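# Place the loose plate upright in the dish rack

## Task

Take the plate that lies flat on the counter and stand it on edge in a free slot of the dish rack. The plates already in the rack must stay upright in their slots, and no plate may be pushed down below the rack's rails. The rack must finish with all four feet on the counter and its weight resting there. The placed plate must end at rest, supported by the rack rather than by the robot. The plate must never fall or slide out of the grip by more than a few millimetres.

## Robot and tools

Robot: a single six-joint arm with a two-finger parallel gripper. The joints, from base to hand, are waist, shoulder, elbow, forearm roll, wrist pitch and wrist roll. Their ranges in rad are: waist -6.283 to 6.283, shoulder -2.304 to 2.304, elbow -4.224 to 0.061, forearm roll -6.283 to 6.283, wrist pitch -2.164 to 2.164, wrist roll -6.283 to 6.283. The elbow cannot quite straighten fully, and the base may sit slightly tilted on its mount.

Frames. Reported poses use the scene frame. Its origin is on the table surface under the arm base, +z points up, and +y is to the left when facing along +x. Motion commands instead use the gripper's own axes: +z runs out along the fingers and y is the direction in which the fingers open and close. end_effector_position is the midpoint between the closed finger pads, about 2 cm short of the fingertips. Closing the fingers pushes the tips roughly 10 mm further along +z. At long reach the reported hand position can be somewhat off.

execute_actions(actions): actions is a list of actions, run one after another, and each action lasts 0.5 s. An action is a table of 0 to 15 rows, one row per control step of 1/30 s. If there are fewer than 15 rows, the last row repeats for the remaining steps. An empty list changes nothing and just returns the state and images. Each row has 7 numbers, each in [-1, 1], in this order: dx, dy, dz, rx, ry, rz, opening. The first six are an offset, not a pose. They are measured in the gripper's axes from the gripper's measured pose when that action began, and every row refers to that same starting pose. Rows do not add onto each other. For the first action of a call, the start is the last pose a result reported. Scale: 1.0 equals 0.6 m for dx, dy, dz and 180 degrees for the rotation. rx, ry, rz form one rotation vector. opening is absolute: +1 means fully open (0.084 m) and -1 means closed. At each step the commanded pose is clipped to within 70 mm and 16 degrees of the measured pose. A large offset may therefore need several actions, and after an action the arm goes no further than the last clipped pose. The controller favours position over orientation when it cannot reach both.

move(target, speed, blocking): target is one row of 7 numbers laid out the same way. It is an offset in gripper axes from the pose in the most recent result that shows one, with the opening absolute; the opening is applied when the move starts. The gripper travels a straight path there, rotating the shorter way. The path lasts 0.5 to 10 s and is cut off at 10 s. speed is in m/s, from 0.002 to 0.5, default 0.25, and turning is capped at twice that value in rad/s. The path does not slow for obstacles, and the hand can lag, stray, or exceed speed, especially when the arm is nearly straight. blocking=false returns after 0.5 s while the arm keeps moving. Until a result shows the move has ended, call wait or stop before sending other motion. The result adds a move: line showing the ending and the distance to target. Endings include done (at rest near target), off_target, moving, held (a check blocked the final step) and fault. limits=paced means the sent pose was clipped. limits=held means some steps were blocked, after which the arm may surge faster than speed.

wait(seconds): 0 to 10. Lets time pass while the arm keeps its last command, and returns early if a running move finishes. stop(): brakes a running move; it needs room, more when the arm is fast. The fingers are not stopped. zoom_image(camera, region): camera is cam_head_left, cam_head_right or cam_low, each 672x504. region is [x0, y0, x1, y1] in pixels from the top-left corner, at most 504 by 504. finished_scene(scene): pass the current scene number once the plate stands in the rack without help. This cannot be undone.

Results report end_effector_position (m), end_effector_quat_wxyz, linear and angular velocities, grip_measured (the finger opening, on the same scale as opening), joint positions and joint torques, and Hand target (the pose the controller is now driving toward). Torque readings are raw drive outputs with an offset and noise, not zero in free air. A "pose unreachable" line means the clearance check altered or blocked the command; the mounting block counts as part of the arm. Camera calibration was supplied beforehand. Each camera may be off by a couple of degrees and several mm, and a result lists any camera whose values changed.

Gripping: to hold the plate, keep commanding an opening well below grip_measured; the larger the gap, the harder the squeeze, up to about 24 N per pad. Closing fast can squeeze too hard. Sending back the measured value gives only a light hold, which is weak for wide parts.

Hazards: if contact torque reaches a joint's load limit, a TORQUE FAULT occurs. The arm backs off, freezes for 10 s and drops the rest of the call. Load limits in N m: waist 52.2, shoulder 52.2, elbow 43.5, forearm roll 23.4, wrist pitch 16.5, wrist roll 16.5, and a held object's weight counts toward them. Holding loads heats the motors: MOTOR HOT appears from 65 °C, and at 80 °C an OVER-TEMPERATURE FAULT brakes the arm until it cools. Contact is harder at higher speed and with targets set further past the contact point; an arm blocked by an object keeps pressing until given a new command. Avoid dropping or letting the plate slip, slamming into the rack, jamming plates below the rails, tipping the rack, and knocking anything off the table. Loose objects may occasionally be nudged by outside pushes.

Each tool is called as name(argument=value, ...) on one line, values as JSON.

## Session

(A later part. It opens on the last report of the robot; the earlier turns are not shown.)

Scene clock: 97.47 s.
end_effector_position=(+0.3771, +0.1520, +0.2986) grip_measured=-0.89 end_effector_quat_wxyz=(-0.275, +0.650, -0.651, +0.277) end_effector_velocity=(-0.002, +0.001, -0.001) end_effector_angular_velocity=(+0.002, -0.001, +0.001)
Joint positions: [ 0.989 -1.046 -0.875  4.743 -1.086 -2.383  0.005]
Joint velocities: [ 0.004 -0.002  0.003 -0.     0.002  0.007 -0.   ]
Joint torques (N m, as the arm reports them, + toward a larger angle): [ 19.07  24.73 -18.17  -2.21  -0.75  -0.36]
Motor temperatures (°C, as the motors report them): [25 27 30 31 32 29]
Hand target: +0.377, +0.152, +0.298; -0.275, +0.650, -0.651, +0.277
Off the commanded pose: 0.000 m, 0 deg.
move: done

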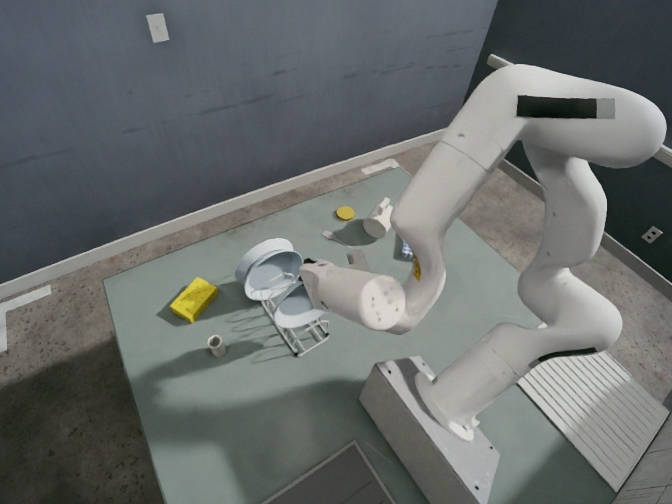

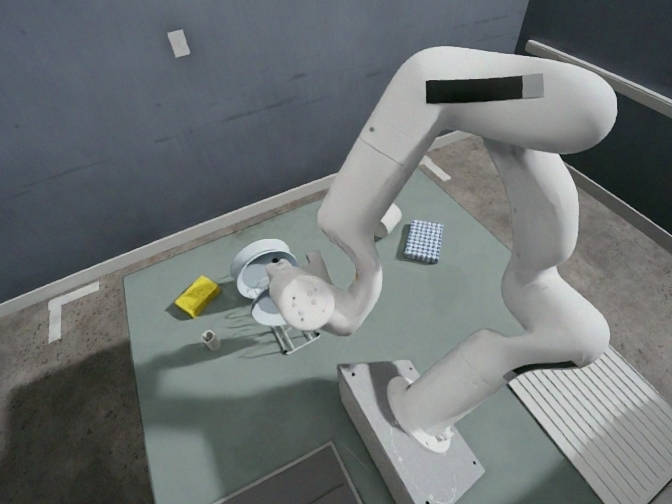

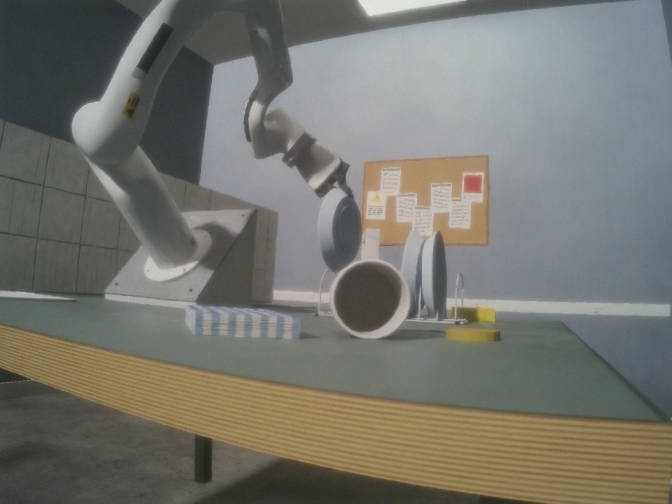

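move(target=[0,0.067,0.051,0,0,0,-1], speed=0.02)

zoom_image(camera="cam_low", region=[280, 170, 480, 330])

zoom_image(camera="cam_head_left", region=[230, 240, 370, 370])

Scene clock: 108.40 s.
end_effector_position=(+0.3750, +0.1519, +0.2537) grip_measured=-0.35 end_effector_quat_wxyz=(-0.279, +0.646, -0.653, +0.281) end_effector_velocity=(+0.000, -0.000, -0.000) end_effector_angular_velocity=(-0.001, -0.000, +0.000)
Joint positions: [ 0.953 -1.123 -0.849  4.65  -1.106 -2.258  0.029]
Joint velocities: [-0.    -0.    -0.     0.    -0.001 -0.001 -0.   ]
Joint torques (N m, as the arm reports them, + toward a larger angle): [-2.46  1.56  3.62  2.9   4.4   0.03]
Motor temperatures (°C, as the motors report them): [25 27 31 31 32 29]
Hand target: +0.371, +0.152, +0.249; -0.275, +0.650, -0.651, +0.277
Off the commanded pose: 0.007 m, 1 deg.
move: off_target

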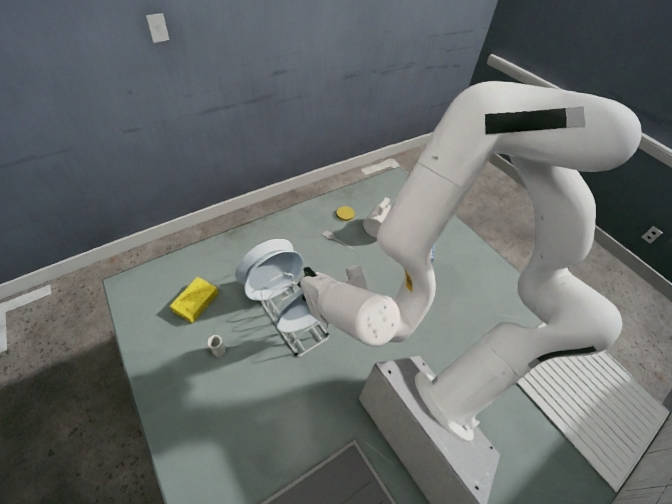

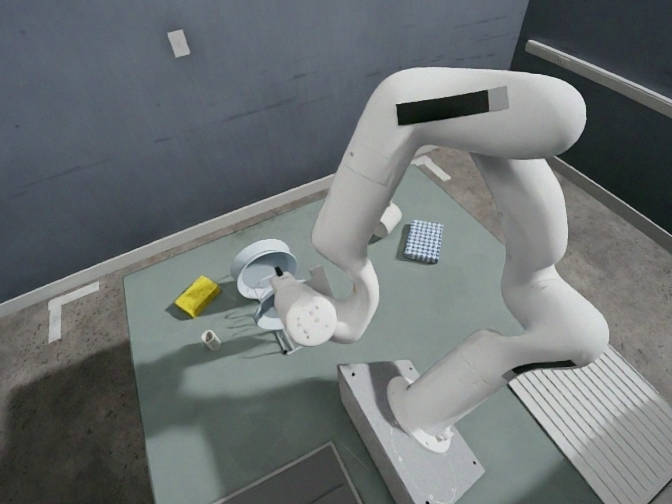

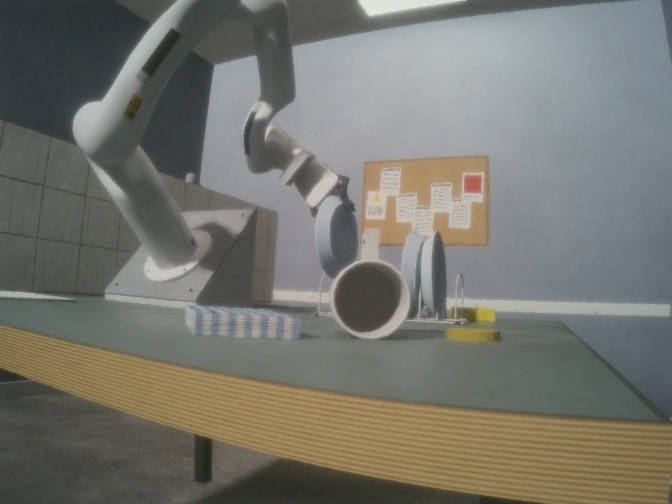

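Region (280, 170, 480, 330) of cam_low's 672x504 image, scaled by 2.520, with more detail than that image has; it fills the top 403 rows of this view, and the rest is white.

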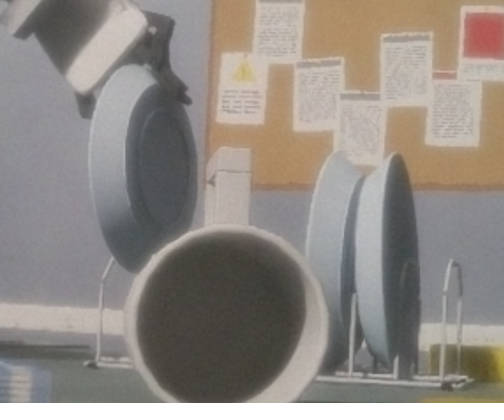

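Region (230, 240, 370, 370) of cam_head_left's 672x504 image, scaled by 3.600, with more detail than that image has; it fills the top 468 rows of this view, and the rest is white.

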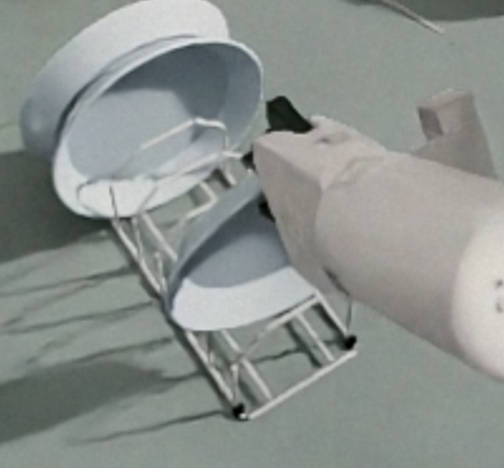

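move(target=[0,-0.05,-0.015,0,0,0,-1], speed=0.01)

move(target=[0,-0.03,-0.03,0,0,0,-1], speed=0.02)

zoom_image(camera="cam_low", region=[280, 170, 480, 330])

zoom_image(camera="cam_head_left", region=[230, 240, 370, 370])

Scene clock: 122.33 s.
end_effector_position=(+0.3890, +0.1518, +0.2816) grip_measured=-0.71 end_effector_quat_wxyz=(-0.279, +0.646, -0.653, +0.281) end_effector_velocity=(+0.000, +0.000, +0.001) end_effector_angular_velocity=(+0.002, +0.001, +0.001)
Joint positions: [ 0.951 -1.079 -0.878  4.684 -1.104 -2.34   0.013]
Joint velocities: [ 0.     0.002 -0.001  0.001  0.002 -0.003  0.   ]
Joint torques (N m, as the arm reports them, + toward a larger angle): [ 18.38  24.93 -19.95  -1.83  -0.72  -0.25]
Motor temperatures (°C, as the motors report them): [25 27 30 31 33 29]
Hand target: +0.389, +0.152, +0.282; -0.279, +0.646, -0.653, +0.281
Off the commanded pose: 0.000 m, 0 deg.
move: done

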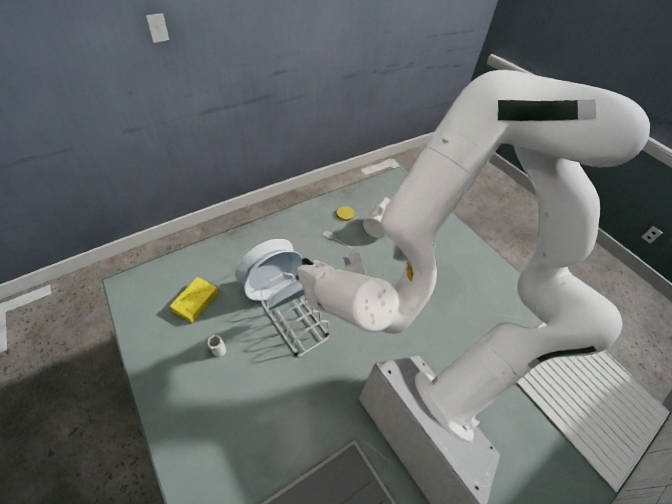

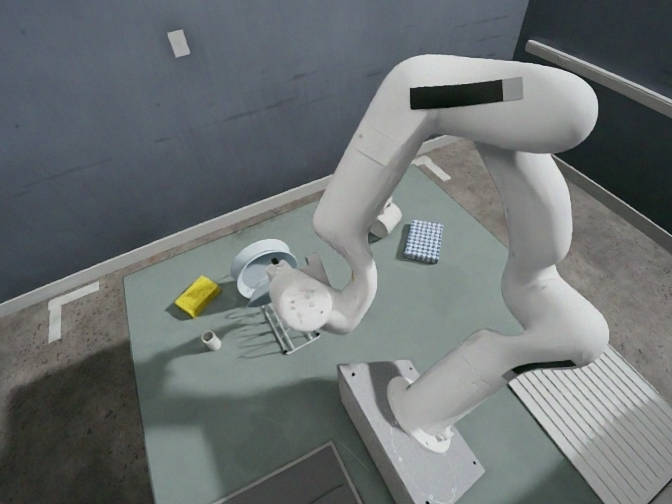

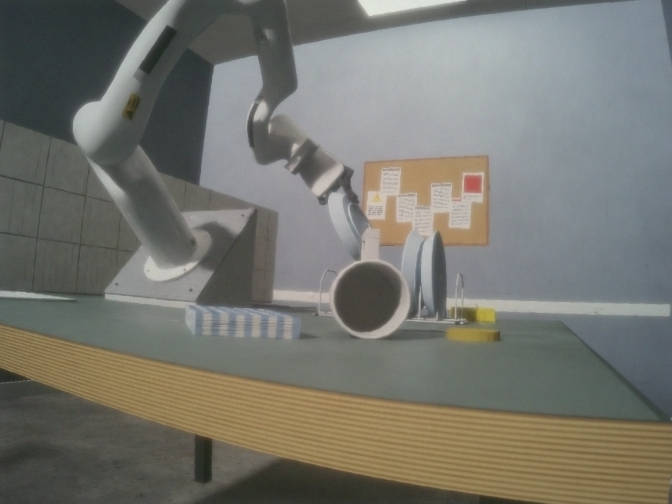

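Scene clock: 123.90 s.
end_effector_position=(+0.3883, +0.1518, +0.3068) grip_measured=-0.71 end_effector_quat_wxyz=(-0.279, +0.646, -0.653, +0.281) end_effector_velocity=(+0.000, -0.001, +0.002) end_effector_angular_velocity=(-0.000, +0.003, +0.000)
Joint positions: [ 0.975 -1.041 -0.892  4.735 -1.1   -2.398  0.013]
Joint velocities: [-0.001  0.004 -0.001  0.005  0.002 -0.007 -0.   ]
Joint torques (N m, as the arm reports them, + toward a larger angle): [ 19.61  25.84 -21.37  -1.87  -1.05  -0.37]
Motor temperatures (°C, as the motors report them): [25 27 31 31 33 29]
Hand target: +0.388, +0.152, +0.307; -0.279, +0.646, -0.653, +0.281
Off the commanded pose: 0.000 m, 0 deg.
move: done

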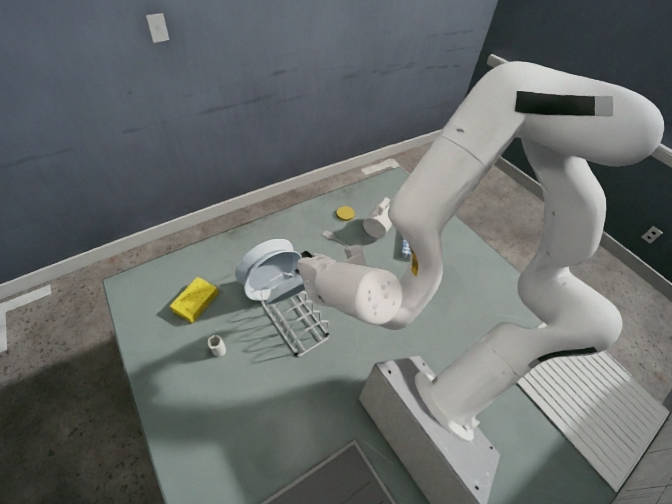

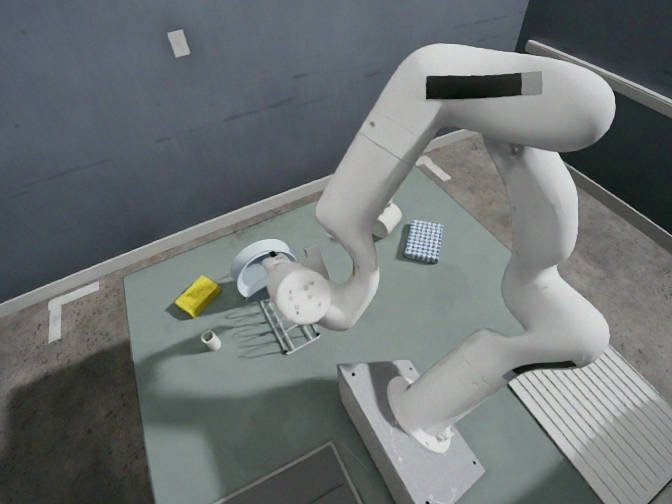

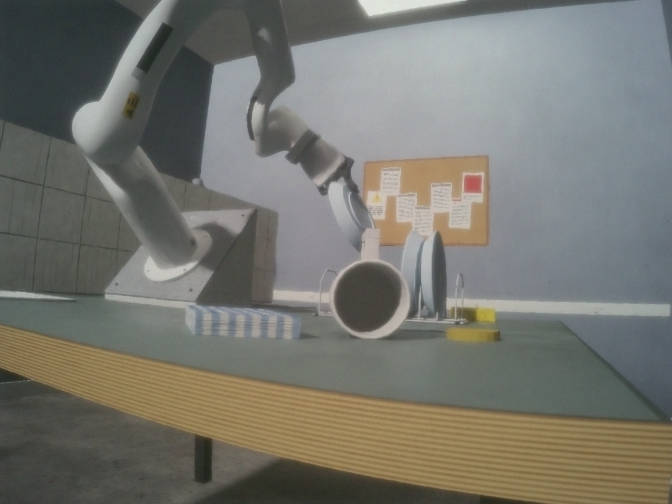

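Region (280, 170, 480, 330) of cam_low's 672x504 image, scaled by 2.520, with more detail than that image has; it fills the top 403 rows of this view, and the rest is white.

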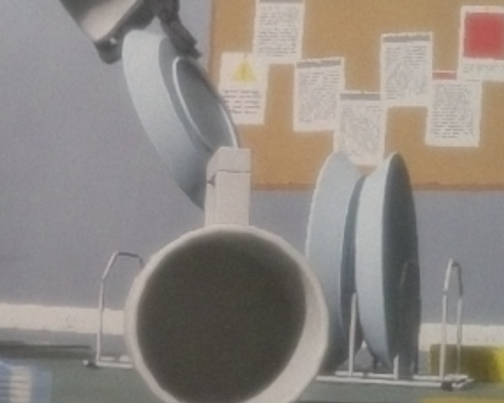

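Region (230, 240, 370, 370) of cam_head_left's 672x504 image, scaled by 3.600, with more detail than that image has; it fills the top 468 rows of this view, and the rest is white.

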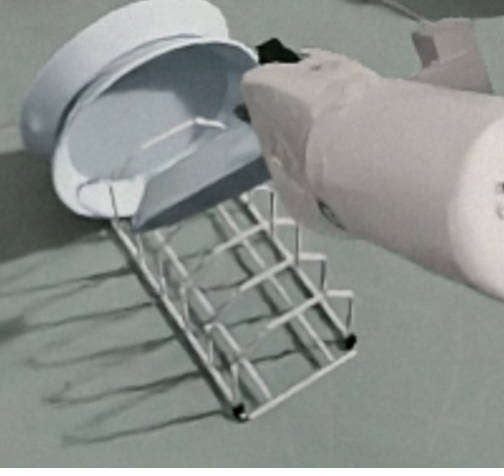

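move(target=[0,0.03,0.03,-0.133,0,0,-1], speed=0.08)

zoom_image(camera="cam_low", region=[280, 170, 480, 330])

zoom_image(camera="cam_head_left", region=[230, 240, 370, 370])

zoom_image(camera="cam_head_right", region=[220, 240, 360, 370])

Scene clock: 136.10 s.
end_effector_position=(+0.3889, +0.1517, +0.2813) grip_measured=-0.71 end_effector_quat_wxyz=(-0.139, +0.689, -0.697, +0.141) end_effector_velocity=(-0.001, +0.000, -0.001) end_effector_angular_velocity=(-0.003, +0.013, +0.003)
Joint positions: [ 0.851 -1.031 -1.038  5.131 -0.925 -2.809  0.013]
Joint velocities: [-0.003 -0.003 -0.006  0.015  0.001 -0.017 -0.   ]
Joint torques (N m, as the arm reports them, + toward a larger angle): [ 17.64  22.4  -21.47  -1.7   -0.08  -0.28]
Motor temperatures (°C, as the motors report them): [25 27 31 31 33 29]
Hand target: +0.389, +0.152, +0.281; -0.139, +0.689, -0.697, +0.140
Off the commanded pose: 0.000 m, 0 deg.
move: done

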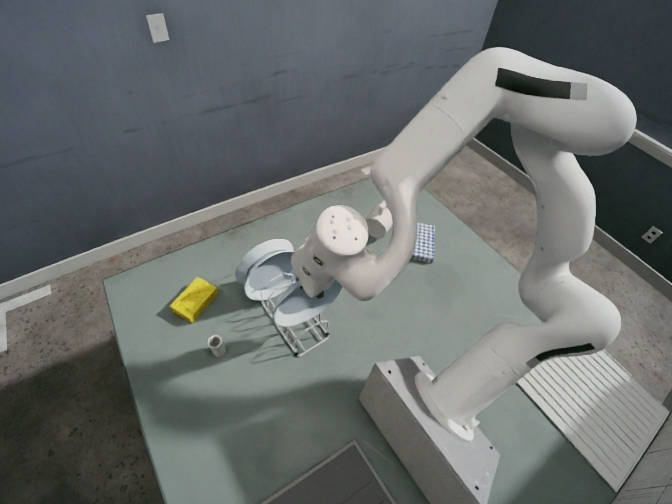

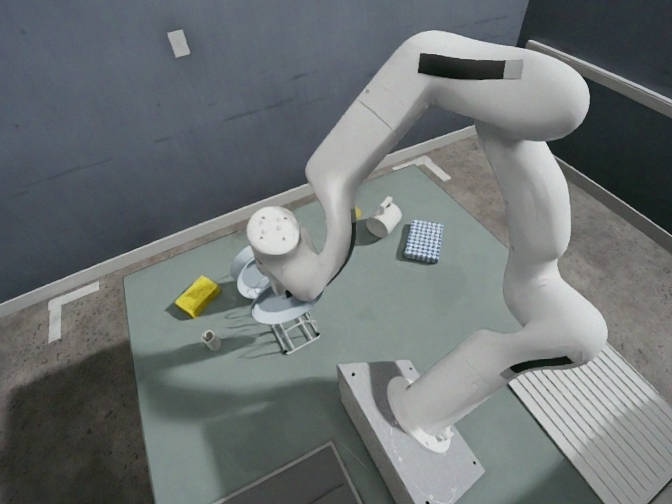

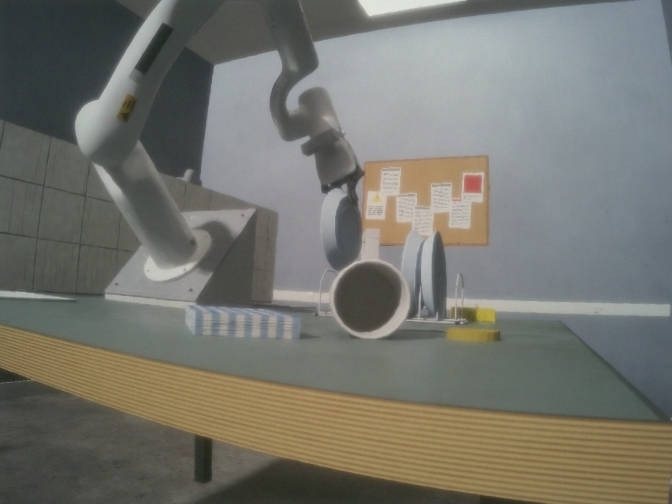

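Region (280, 170, 480, 330) of cam_low's 672x504 image, scaled by 2.520, with more detail than that image has; it fills the top 403 rows of this view, and the rest is white.

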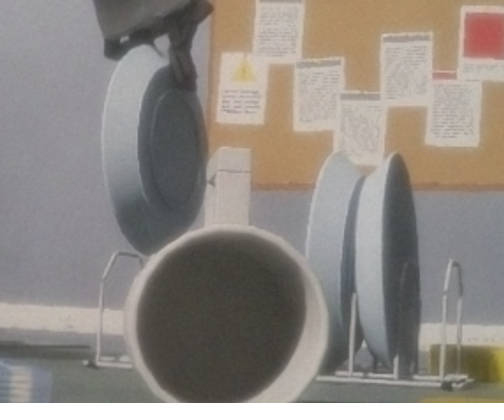

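Region (230, 240, 370, 370) of cam_head_left's 672x504 image, scaled by 3.600, with more detail than that image has; it fills the top 468 rows of this view, and the rest is white.

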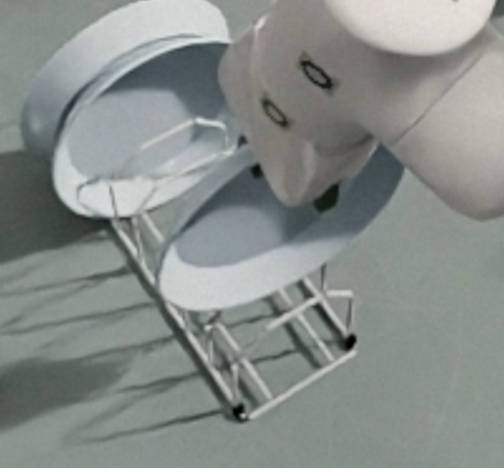

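Region (220, 240, 360, 370) of cam_head_right's 672x504 image, scaled by 3.600, with more detail than that image has; it fills the top 468 rows of this view, and the rest is white.

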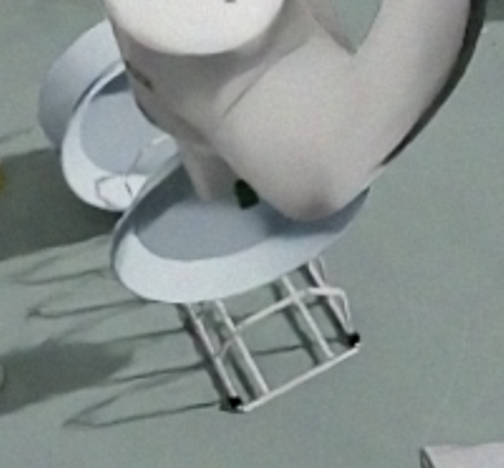

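move(target=[0,0.019,0.01,-0.017,0,0,-1], speed=0.02)

move(target=[0,0.011,0.031,0,0,0,-1], speed=0.015)

zoom_image(camera="cam_low", region=[280, 170, 480, 330])

zoom_image(camera="cam_head_left", region=[230, 240, 370, 370])

Scene clock: 151.53 s.
end_effector_position=(+0.3809, +0.1517, +0.2715) grip_measured=-0.71 end_effector_quat_wxyz=(-0.121, +0.693, -0.701, +0.123) end_effector_velocity=(-0.001, -0.000, -0.002) end_effector_angular_velocity=(-0.002, +0.010, -0.000)
Joint positions: [ 0.839 -1.039 -1.041  5.179 -0.906 -2.841  0.013]
Joint velocities: [-0.004 -0.002 -0.001  0.007  0.002 -0.006 -0.   ]
Joint torques (N m, as the arm reports them, + toward a larger angle): [ 20.04  27.57 -21.01  -0.07   0.51  -0.5 ]
Motor temperatures (°C, as the motors report them): [25 27 31 31 33 29]
Hand target: +0.381, +0.152, +0.271; -0.121, +0.693, -0.701, +0.122
Off the commanded pose: 0.000 m, 0 deg.
move: done

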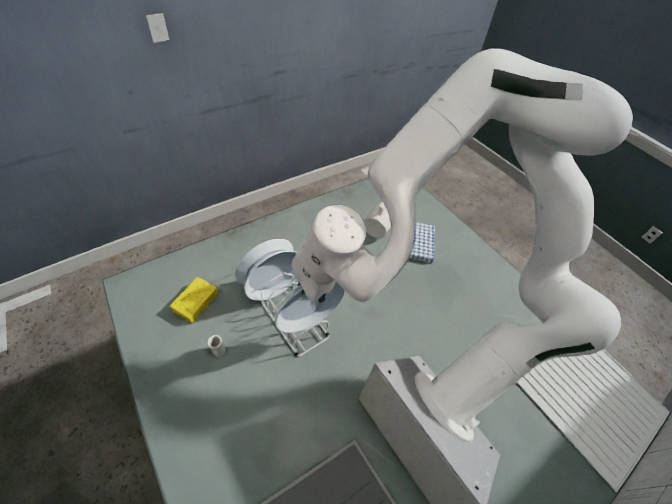

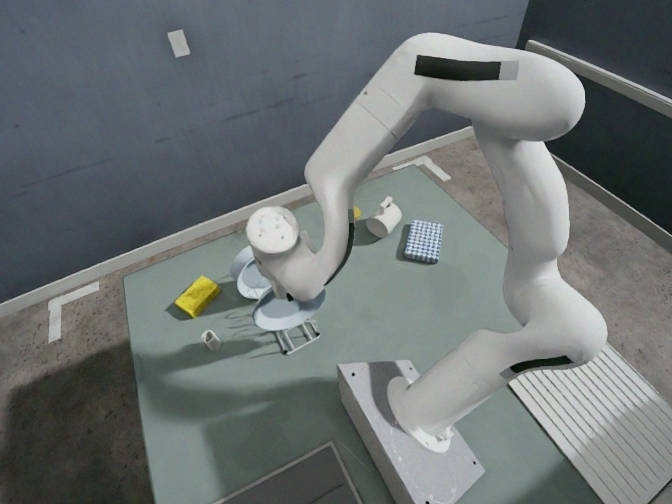

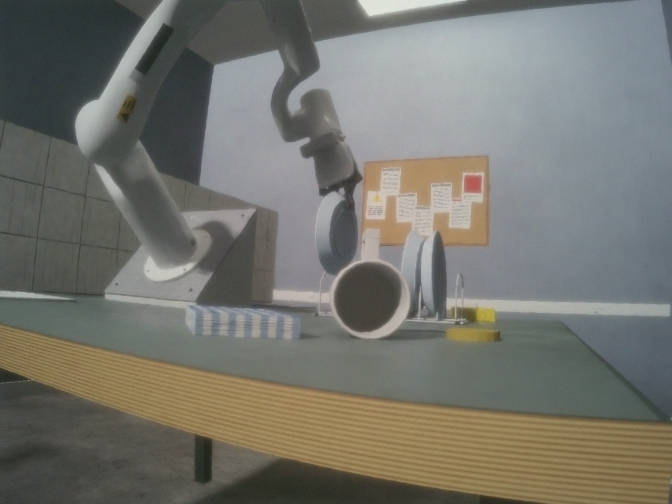

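Scene clock: 153.10 s.
end_effector_position=(+0.3809, +0.1517, +0.2520) grip_measured=-0.71 end_effector_quat_wxyz=(-0.121, +0.693, -0.701, +0.122) end_effector_velocity=(+0.000, +0.000, -0.002) end_effector_angular_velocity=(+0.002, -0.000, -0.001)
Joint positions: [ 0.82  -1.061 -1.026  5.133 -0.891 -2.799  0.013]
Joint velocities: [-0.003 -0.002  0.001 -0.006  0.003  0.006 -0.   ]
Joint torques (N m, as the arm reports them, + toward a larger angle): [ 20.43  26.08 -20.45  -0.51   0.03   0.03]
Motor temperatures (°C, as the motors report them): [25 27 31 31 33 29]
Hand target: +0.381, +0.152, +0.252; -0.121, +0.693, -0.701, +0.122
Off the commanded pose: 0.000 m, 0 deg.
move: done

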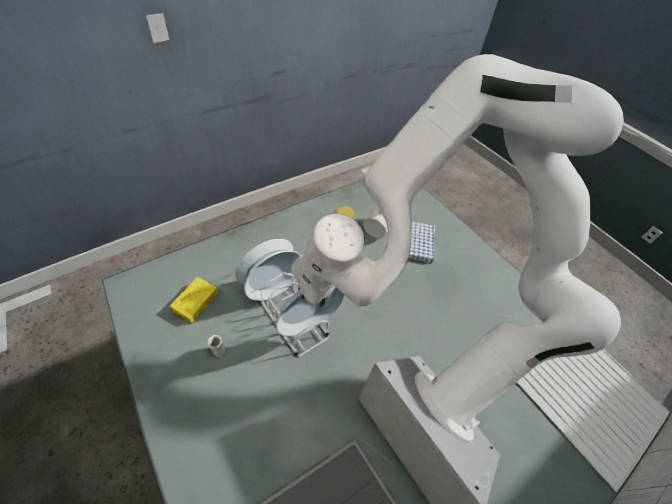

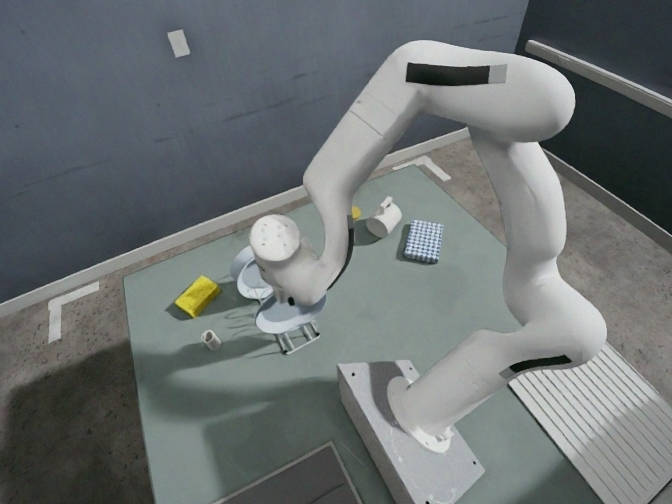

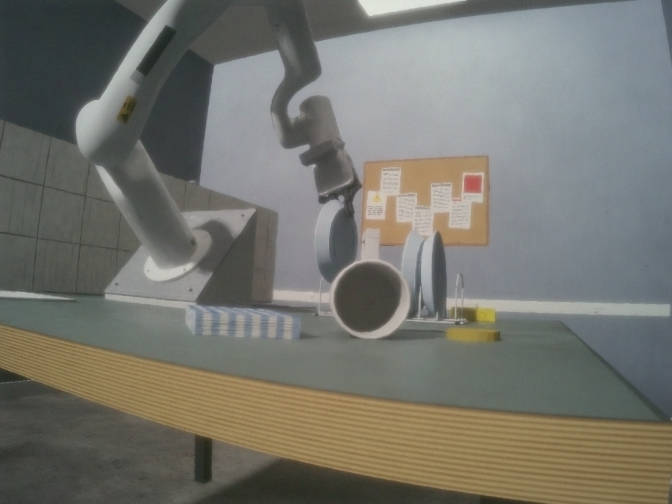

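Region (280, 170, 480, 330) of cam_low's 672x504 image, scaled by 2.520, with more detail than that image has; it fills the top 403 rows of this view, and the rest is white.

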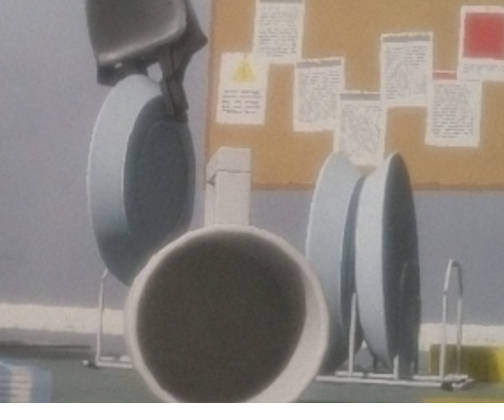

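Region (230, 240, 370, 370) of cam_head_left's 672x504 image, scaled by 3.600, with more detail than that image has; it fills the top 468 rows of this view, and the rest is white.

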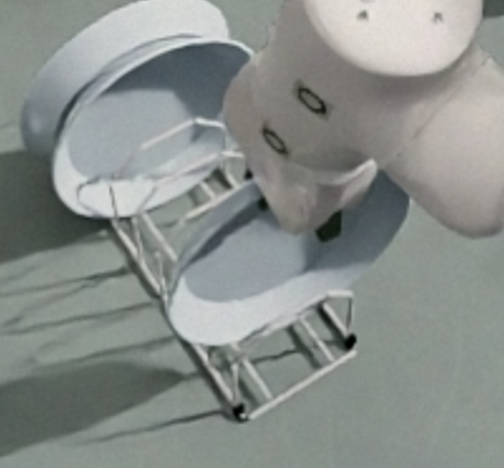

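In. About 7 cm remains.

move(target=[0,0.014,0.039,0,0,0,-1], speed=0.015)

Scene clock: 159.87 s.
end_effector_position=(+0.3808, +0.1517, +0.2273) grip_measured=-0.70 end_effector_quat_wxyz=(-0.121, +0.693, -0.700, +0.122) end_effector_velocity=(+0.001, -0.000, -0.001) end_effector_angular_velocity=(+0.001, +0.000, -0.002)
Joint positions: [ 0.795 -1.092 -1.011  5.073 -0.874 -2.743  0.013]
Joint velocities: [-0.003 -0.     0.001 -0.004  0.001  0.004 -0.   ]
Joint torques (N m, as the arm reports them, + toward a larger angle): [ 19.25  25.68 -18.28  -1.11  -0.55   0.22]
Motor temperatures (°C, as the motors report them): [25 27 31 31 33 29]
Hand target: +0.381, +0.152, +0.227; -0.121, +0.693, -0.700, +0.122
Off the commanded pose: 0.000 m, 0 deg.
move: done

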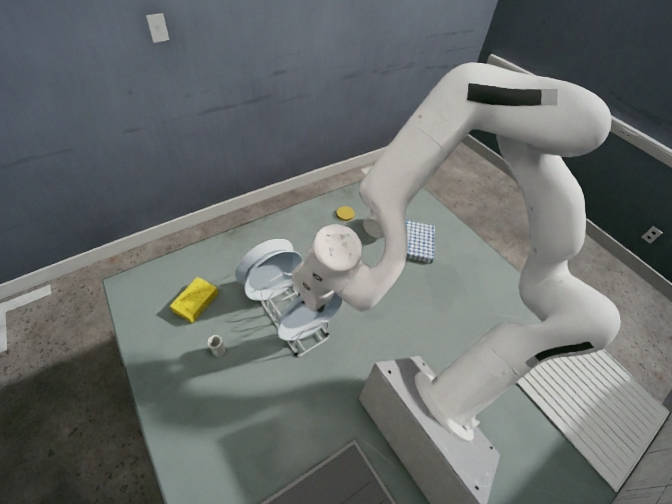

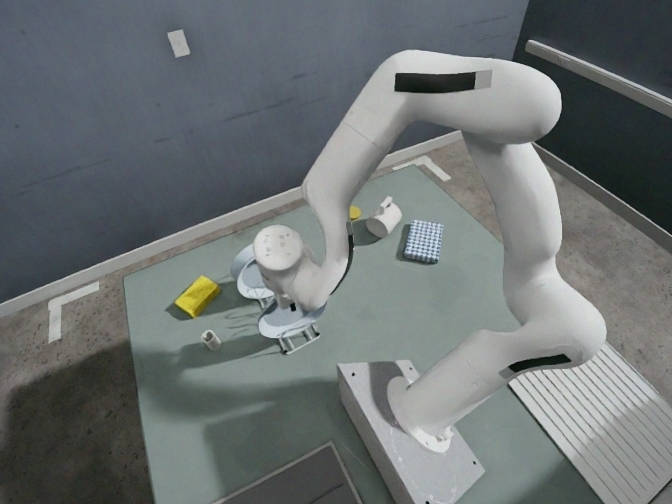

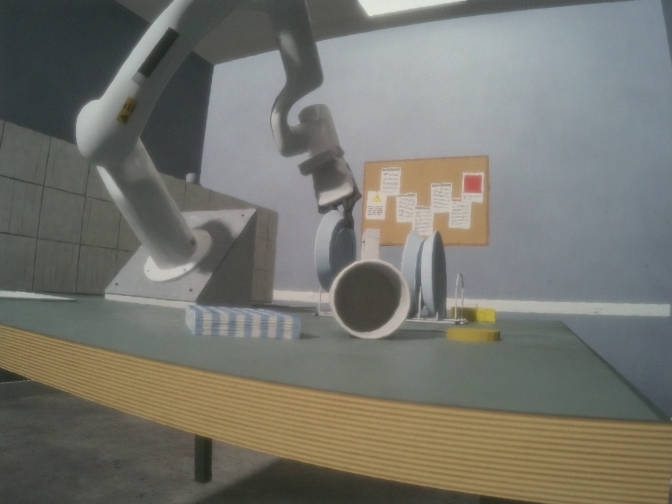

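move(target=[0,0.025,0.061,0,0,0,-1], speed=0.015)

move(target=[0,0.003,0.009,0,0,0,-1], speed=0.006)

zoom_image(camera="cam_low", region=[280, 170, 480, 330])

Scene clock: 170.03 s.
end_effector_position=(+0.3787, +0.1518, +0.1874) grip_measured=-0.70 end_effector_quat_wxyz=(-0.121, +0.693, -0.700, +0.122) end_effector_velocity=(+0.002, +0.000, +0.002) end_effector_angular_velocity=(-0.003, -0.007, -0.003)
Joint positions: [ 0.754 -1.146 -0.99   4.971 -0.855 -2.649  0.013]
Joint velocities: [ 0.001 -0.    -0.004 -0.002 -0.007  0.001  0.   ]
Joint torques (N m, as the arm reports them, + toward a larger angle): [ 18.76  25.67 -20.53  -2.41  -0.52   0.34]
Motor temperatures (°C, as the motors report them): [25 27 31 31 32 29]
Hand target: +0.379, +0.152, +0.188; -0.121, +0.693, -0.700, +0.122
Off the commanded pose: 0.001 m, 0 deg.
move: done

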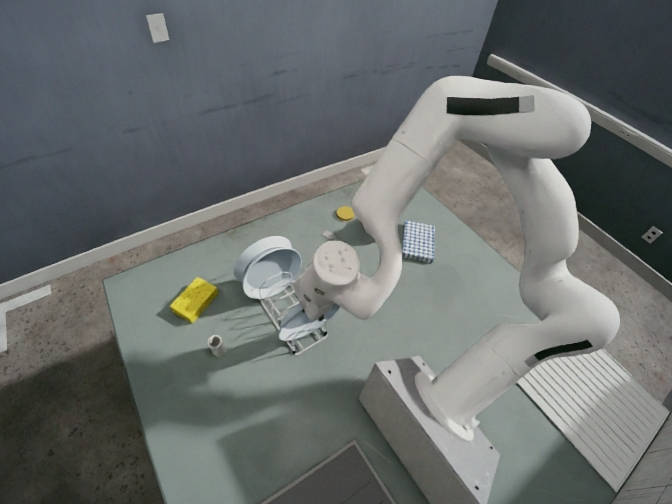

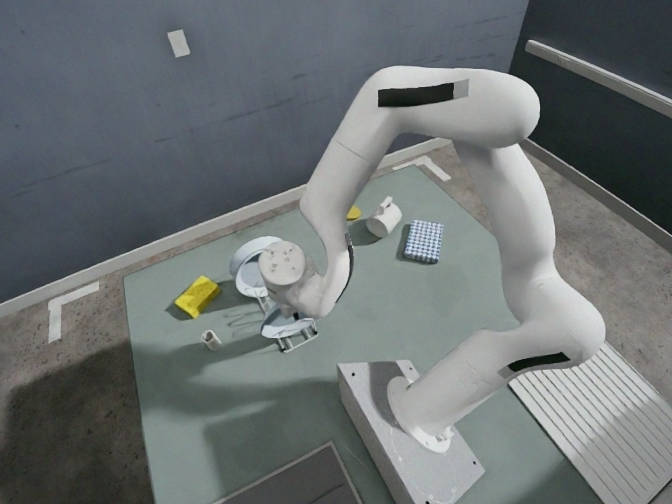

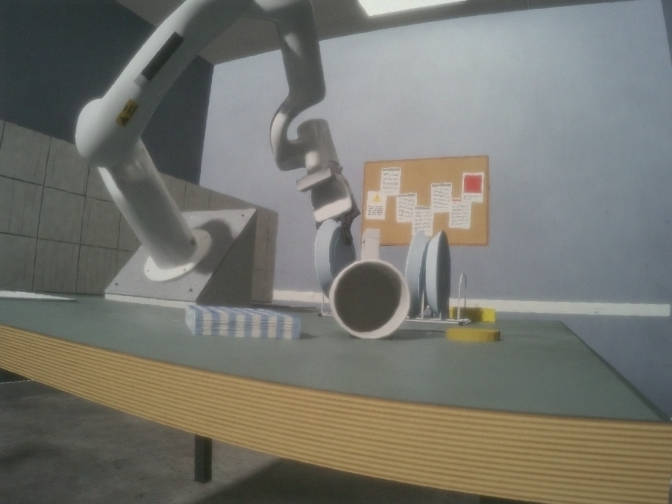

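Scene clock: 171.20 s.
end_effector_position=(+0.3788, +0.1518, +0.1819) grip_measured=-0.70 end_effector_quat_wxyz=(-0.121, +0.693, -0.700, +0.122) end_effector_velocity=(+0.000, -0.000, -0.001) end_effector_angular_velocity=(-0.000, -0.000, -0.000)
Joint positions: [ 0.747 -1.154 -0.989  4.956 -0.854 -2.636  0.013]
Joint velocities: [-0.002 -0.002  0.    -0.005 -0.     0.003 -0.   ]
Joint torques (N m, as the arm reports them, + toward a larger angle): [ 19.23  30.37 -19.44  -1.    -0.67   0.09]
Motor temperatures (°C, as the motors report them): [25 27 31 31 32 29]
Hand target: +0.379, +0.152, +0.182; -0.121, +0.693, -0.700, +0.122
Off the commanded pose: 0.000 m, 0 deg.
move: done

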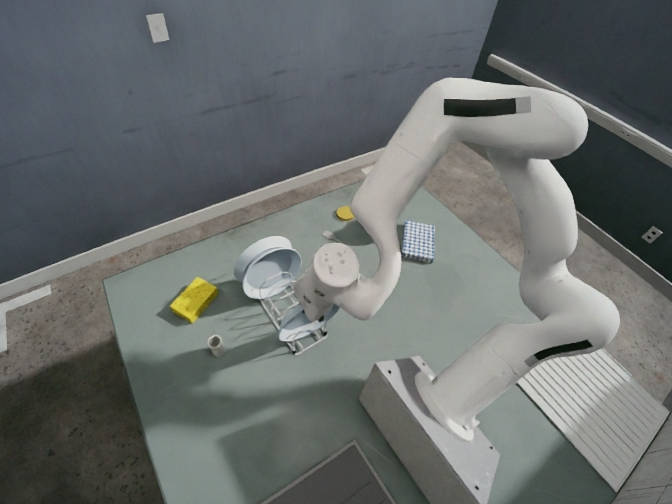

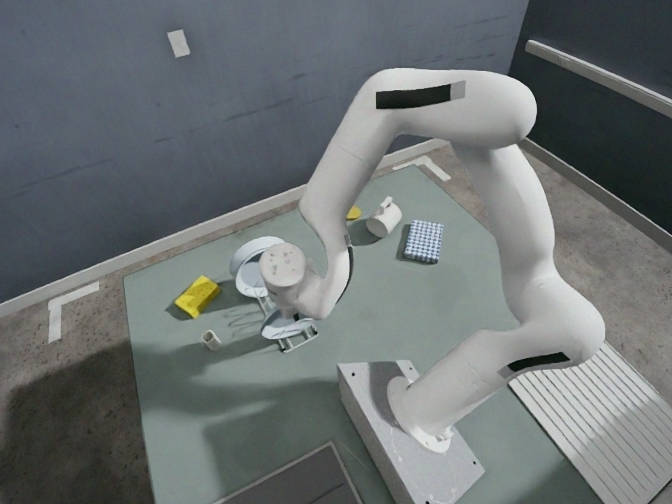

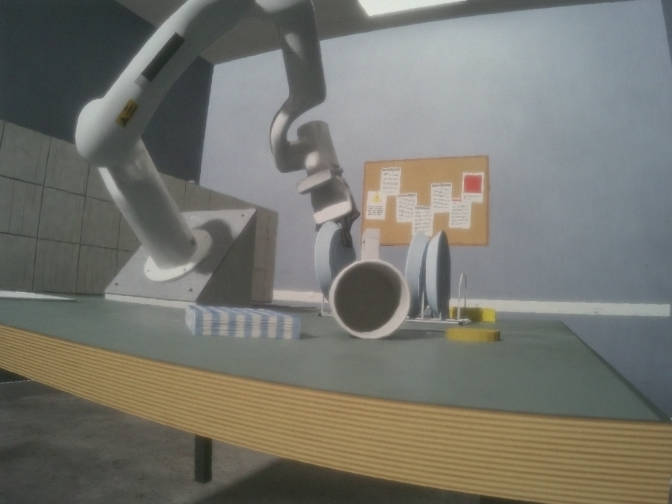

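Region (280, 170, 480, 330) of cam_low's 672x504 image, scaled by 2.520, with more detail than that image has; it fills the top 403 rows of this view, and the rest is white.

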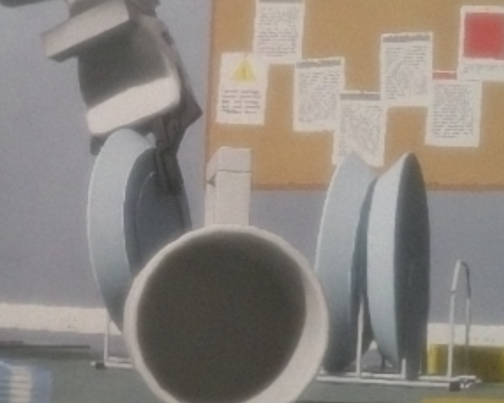

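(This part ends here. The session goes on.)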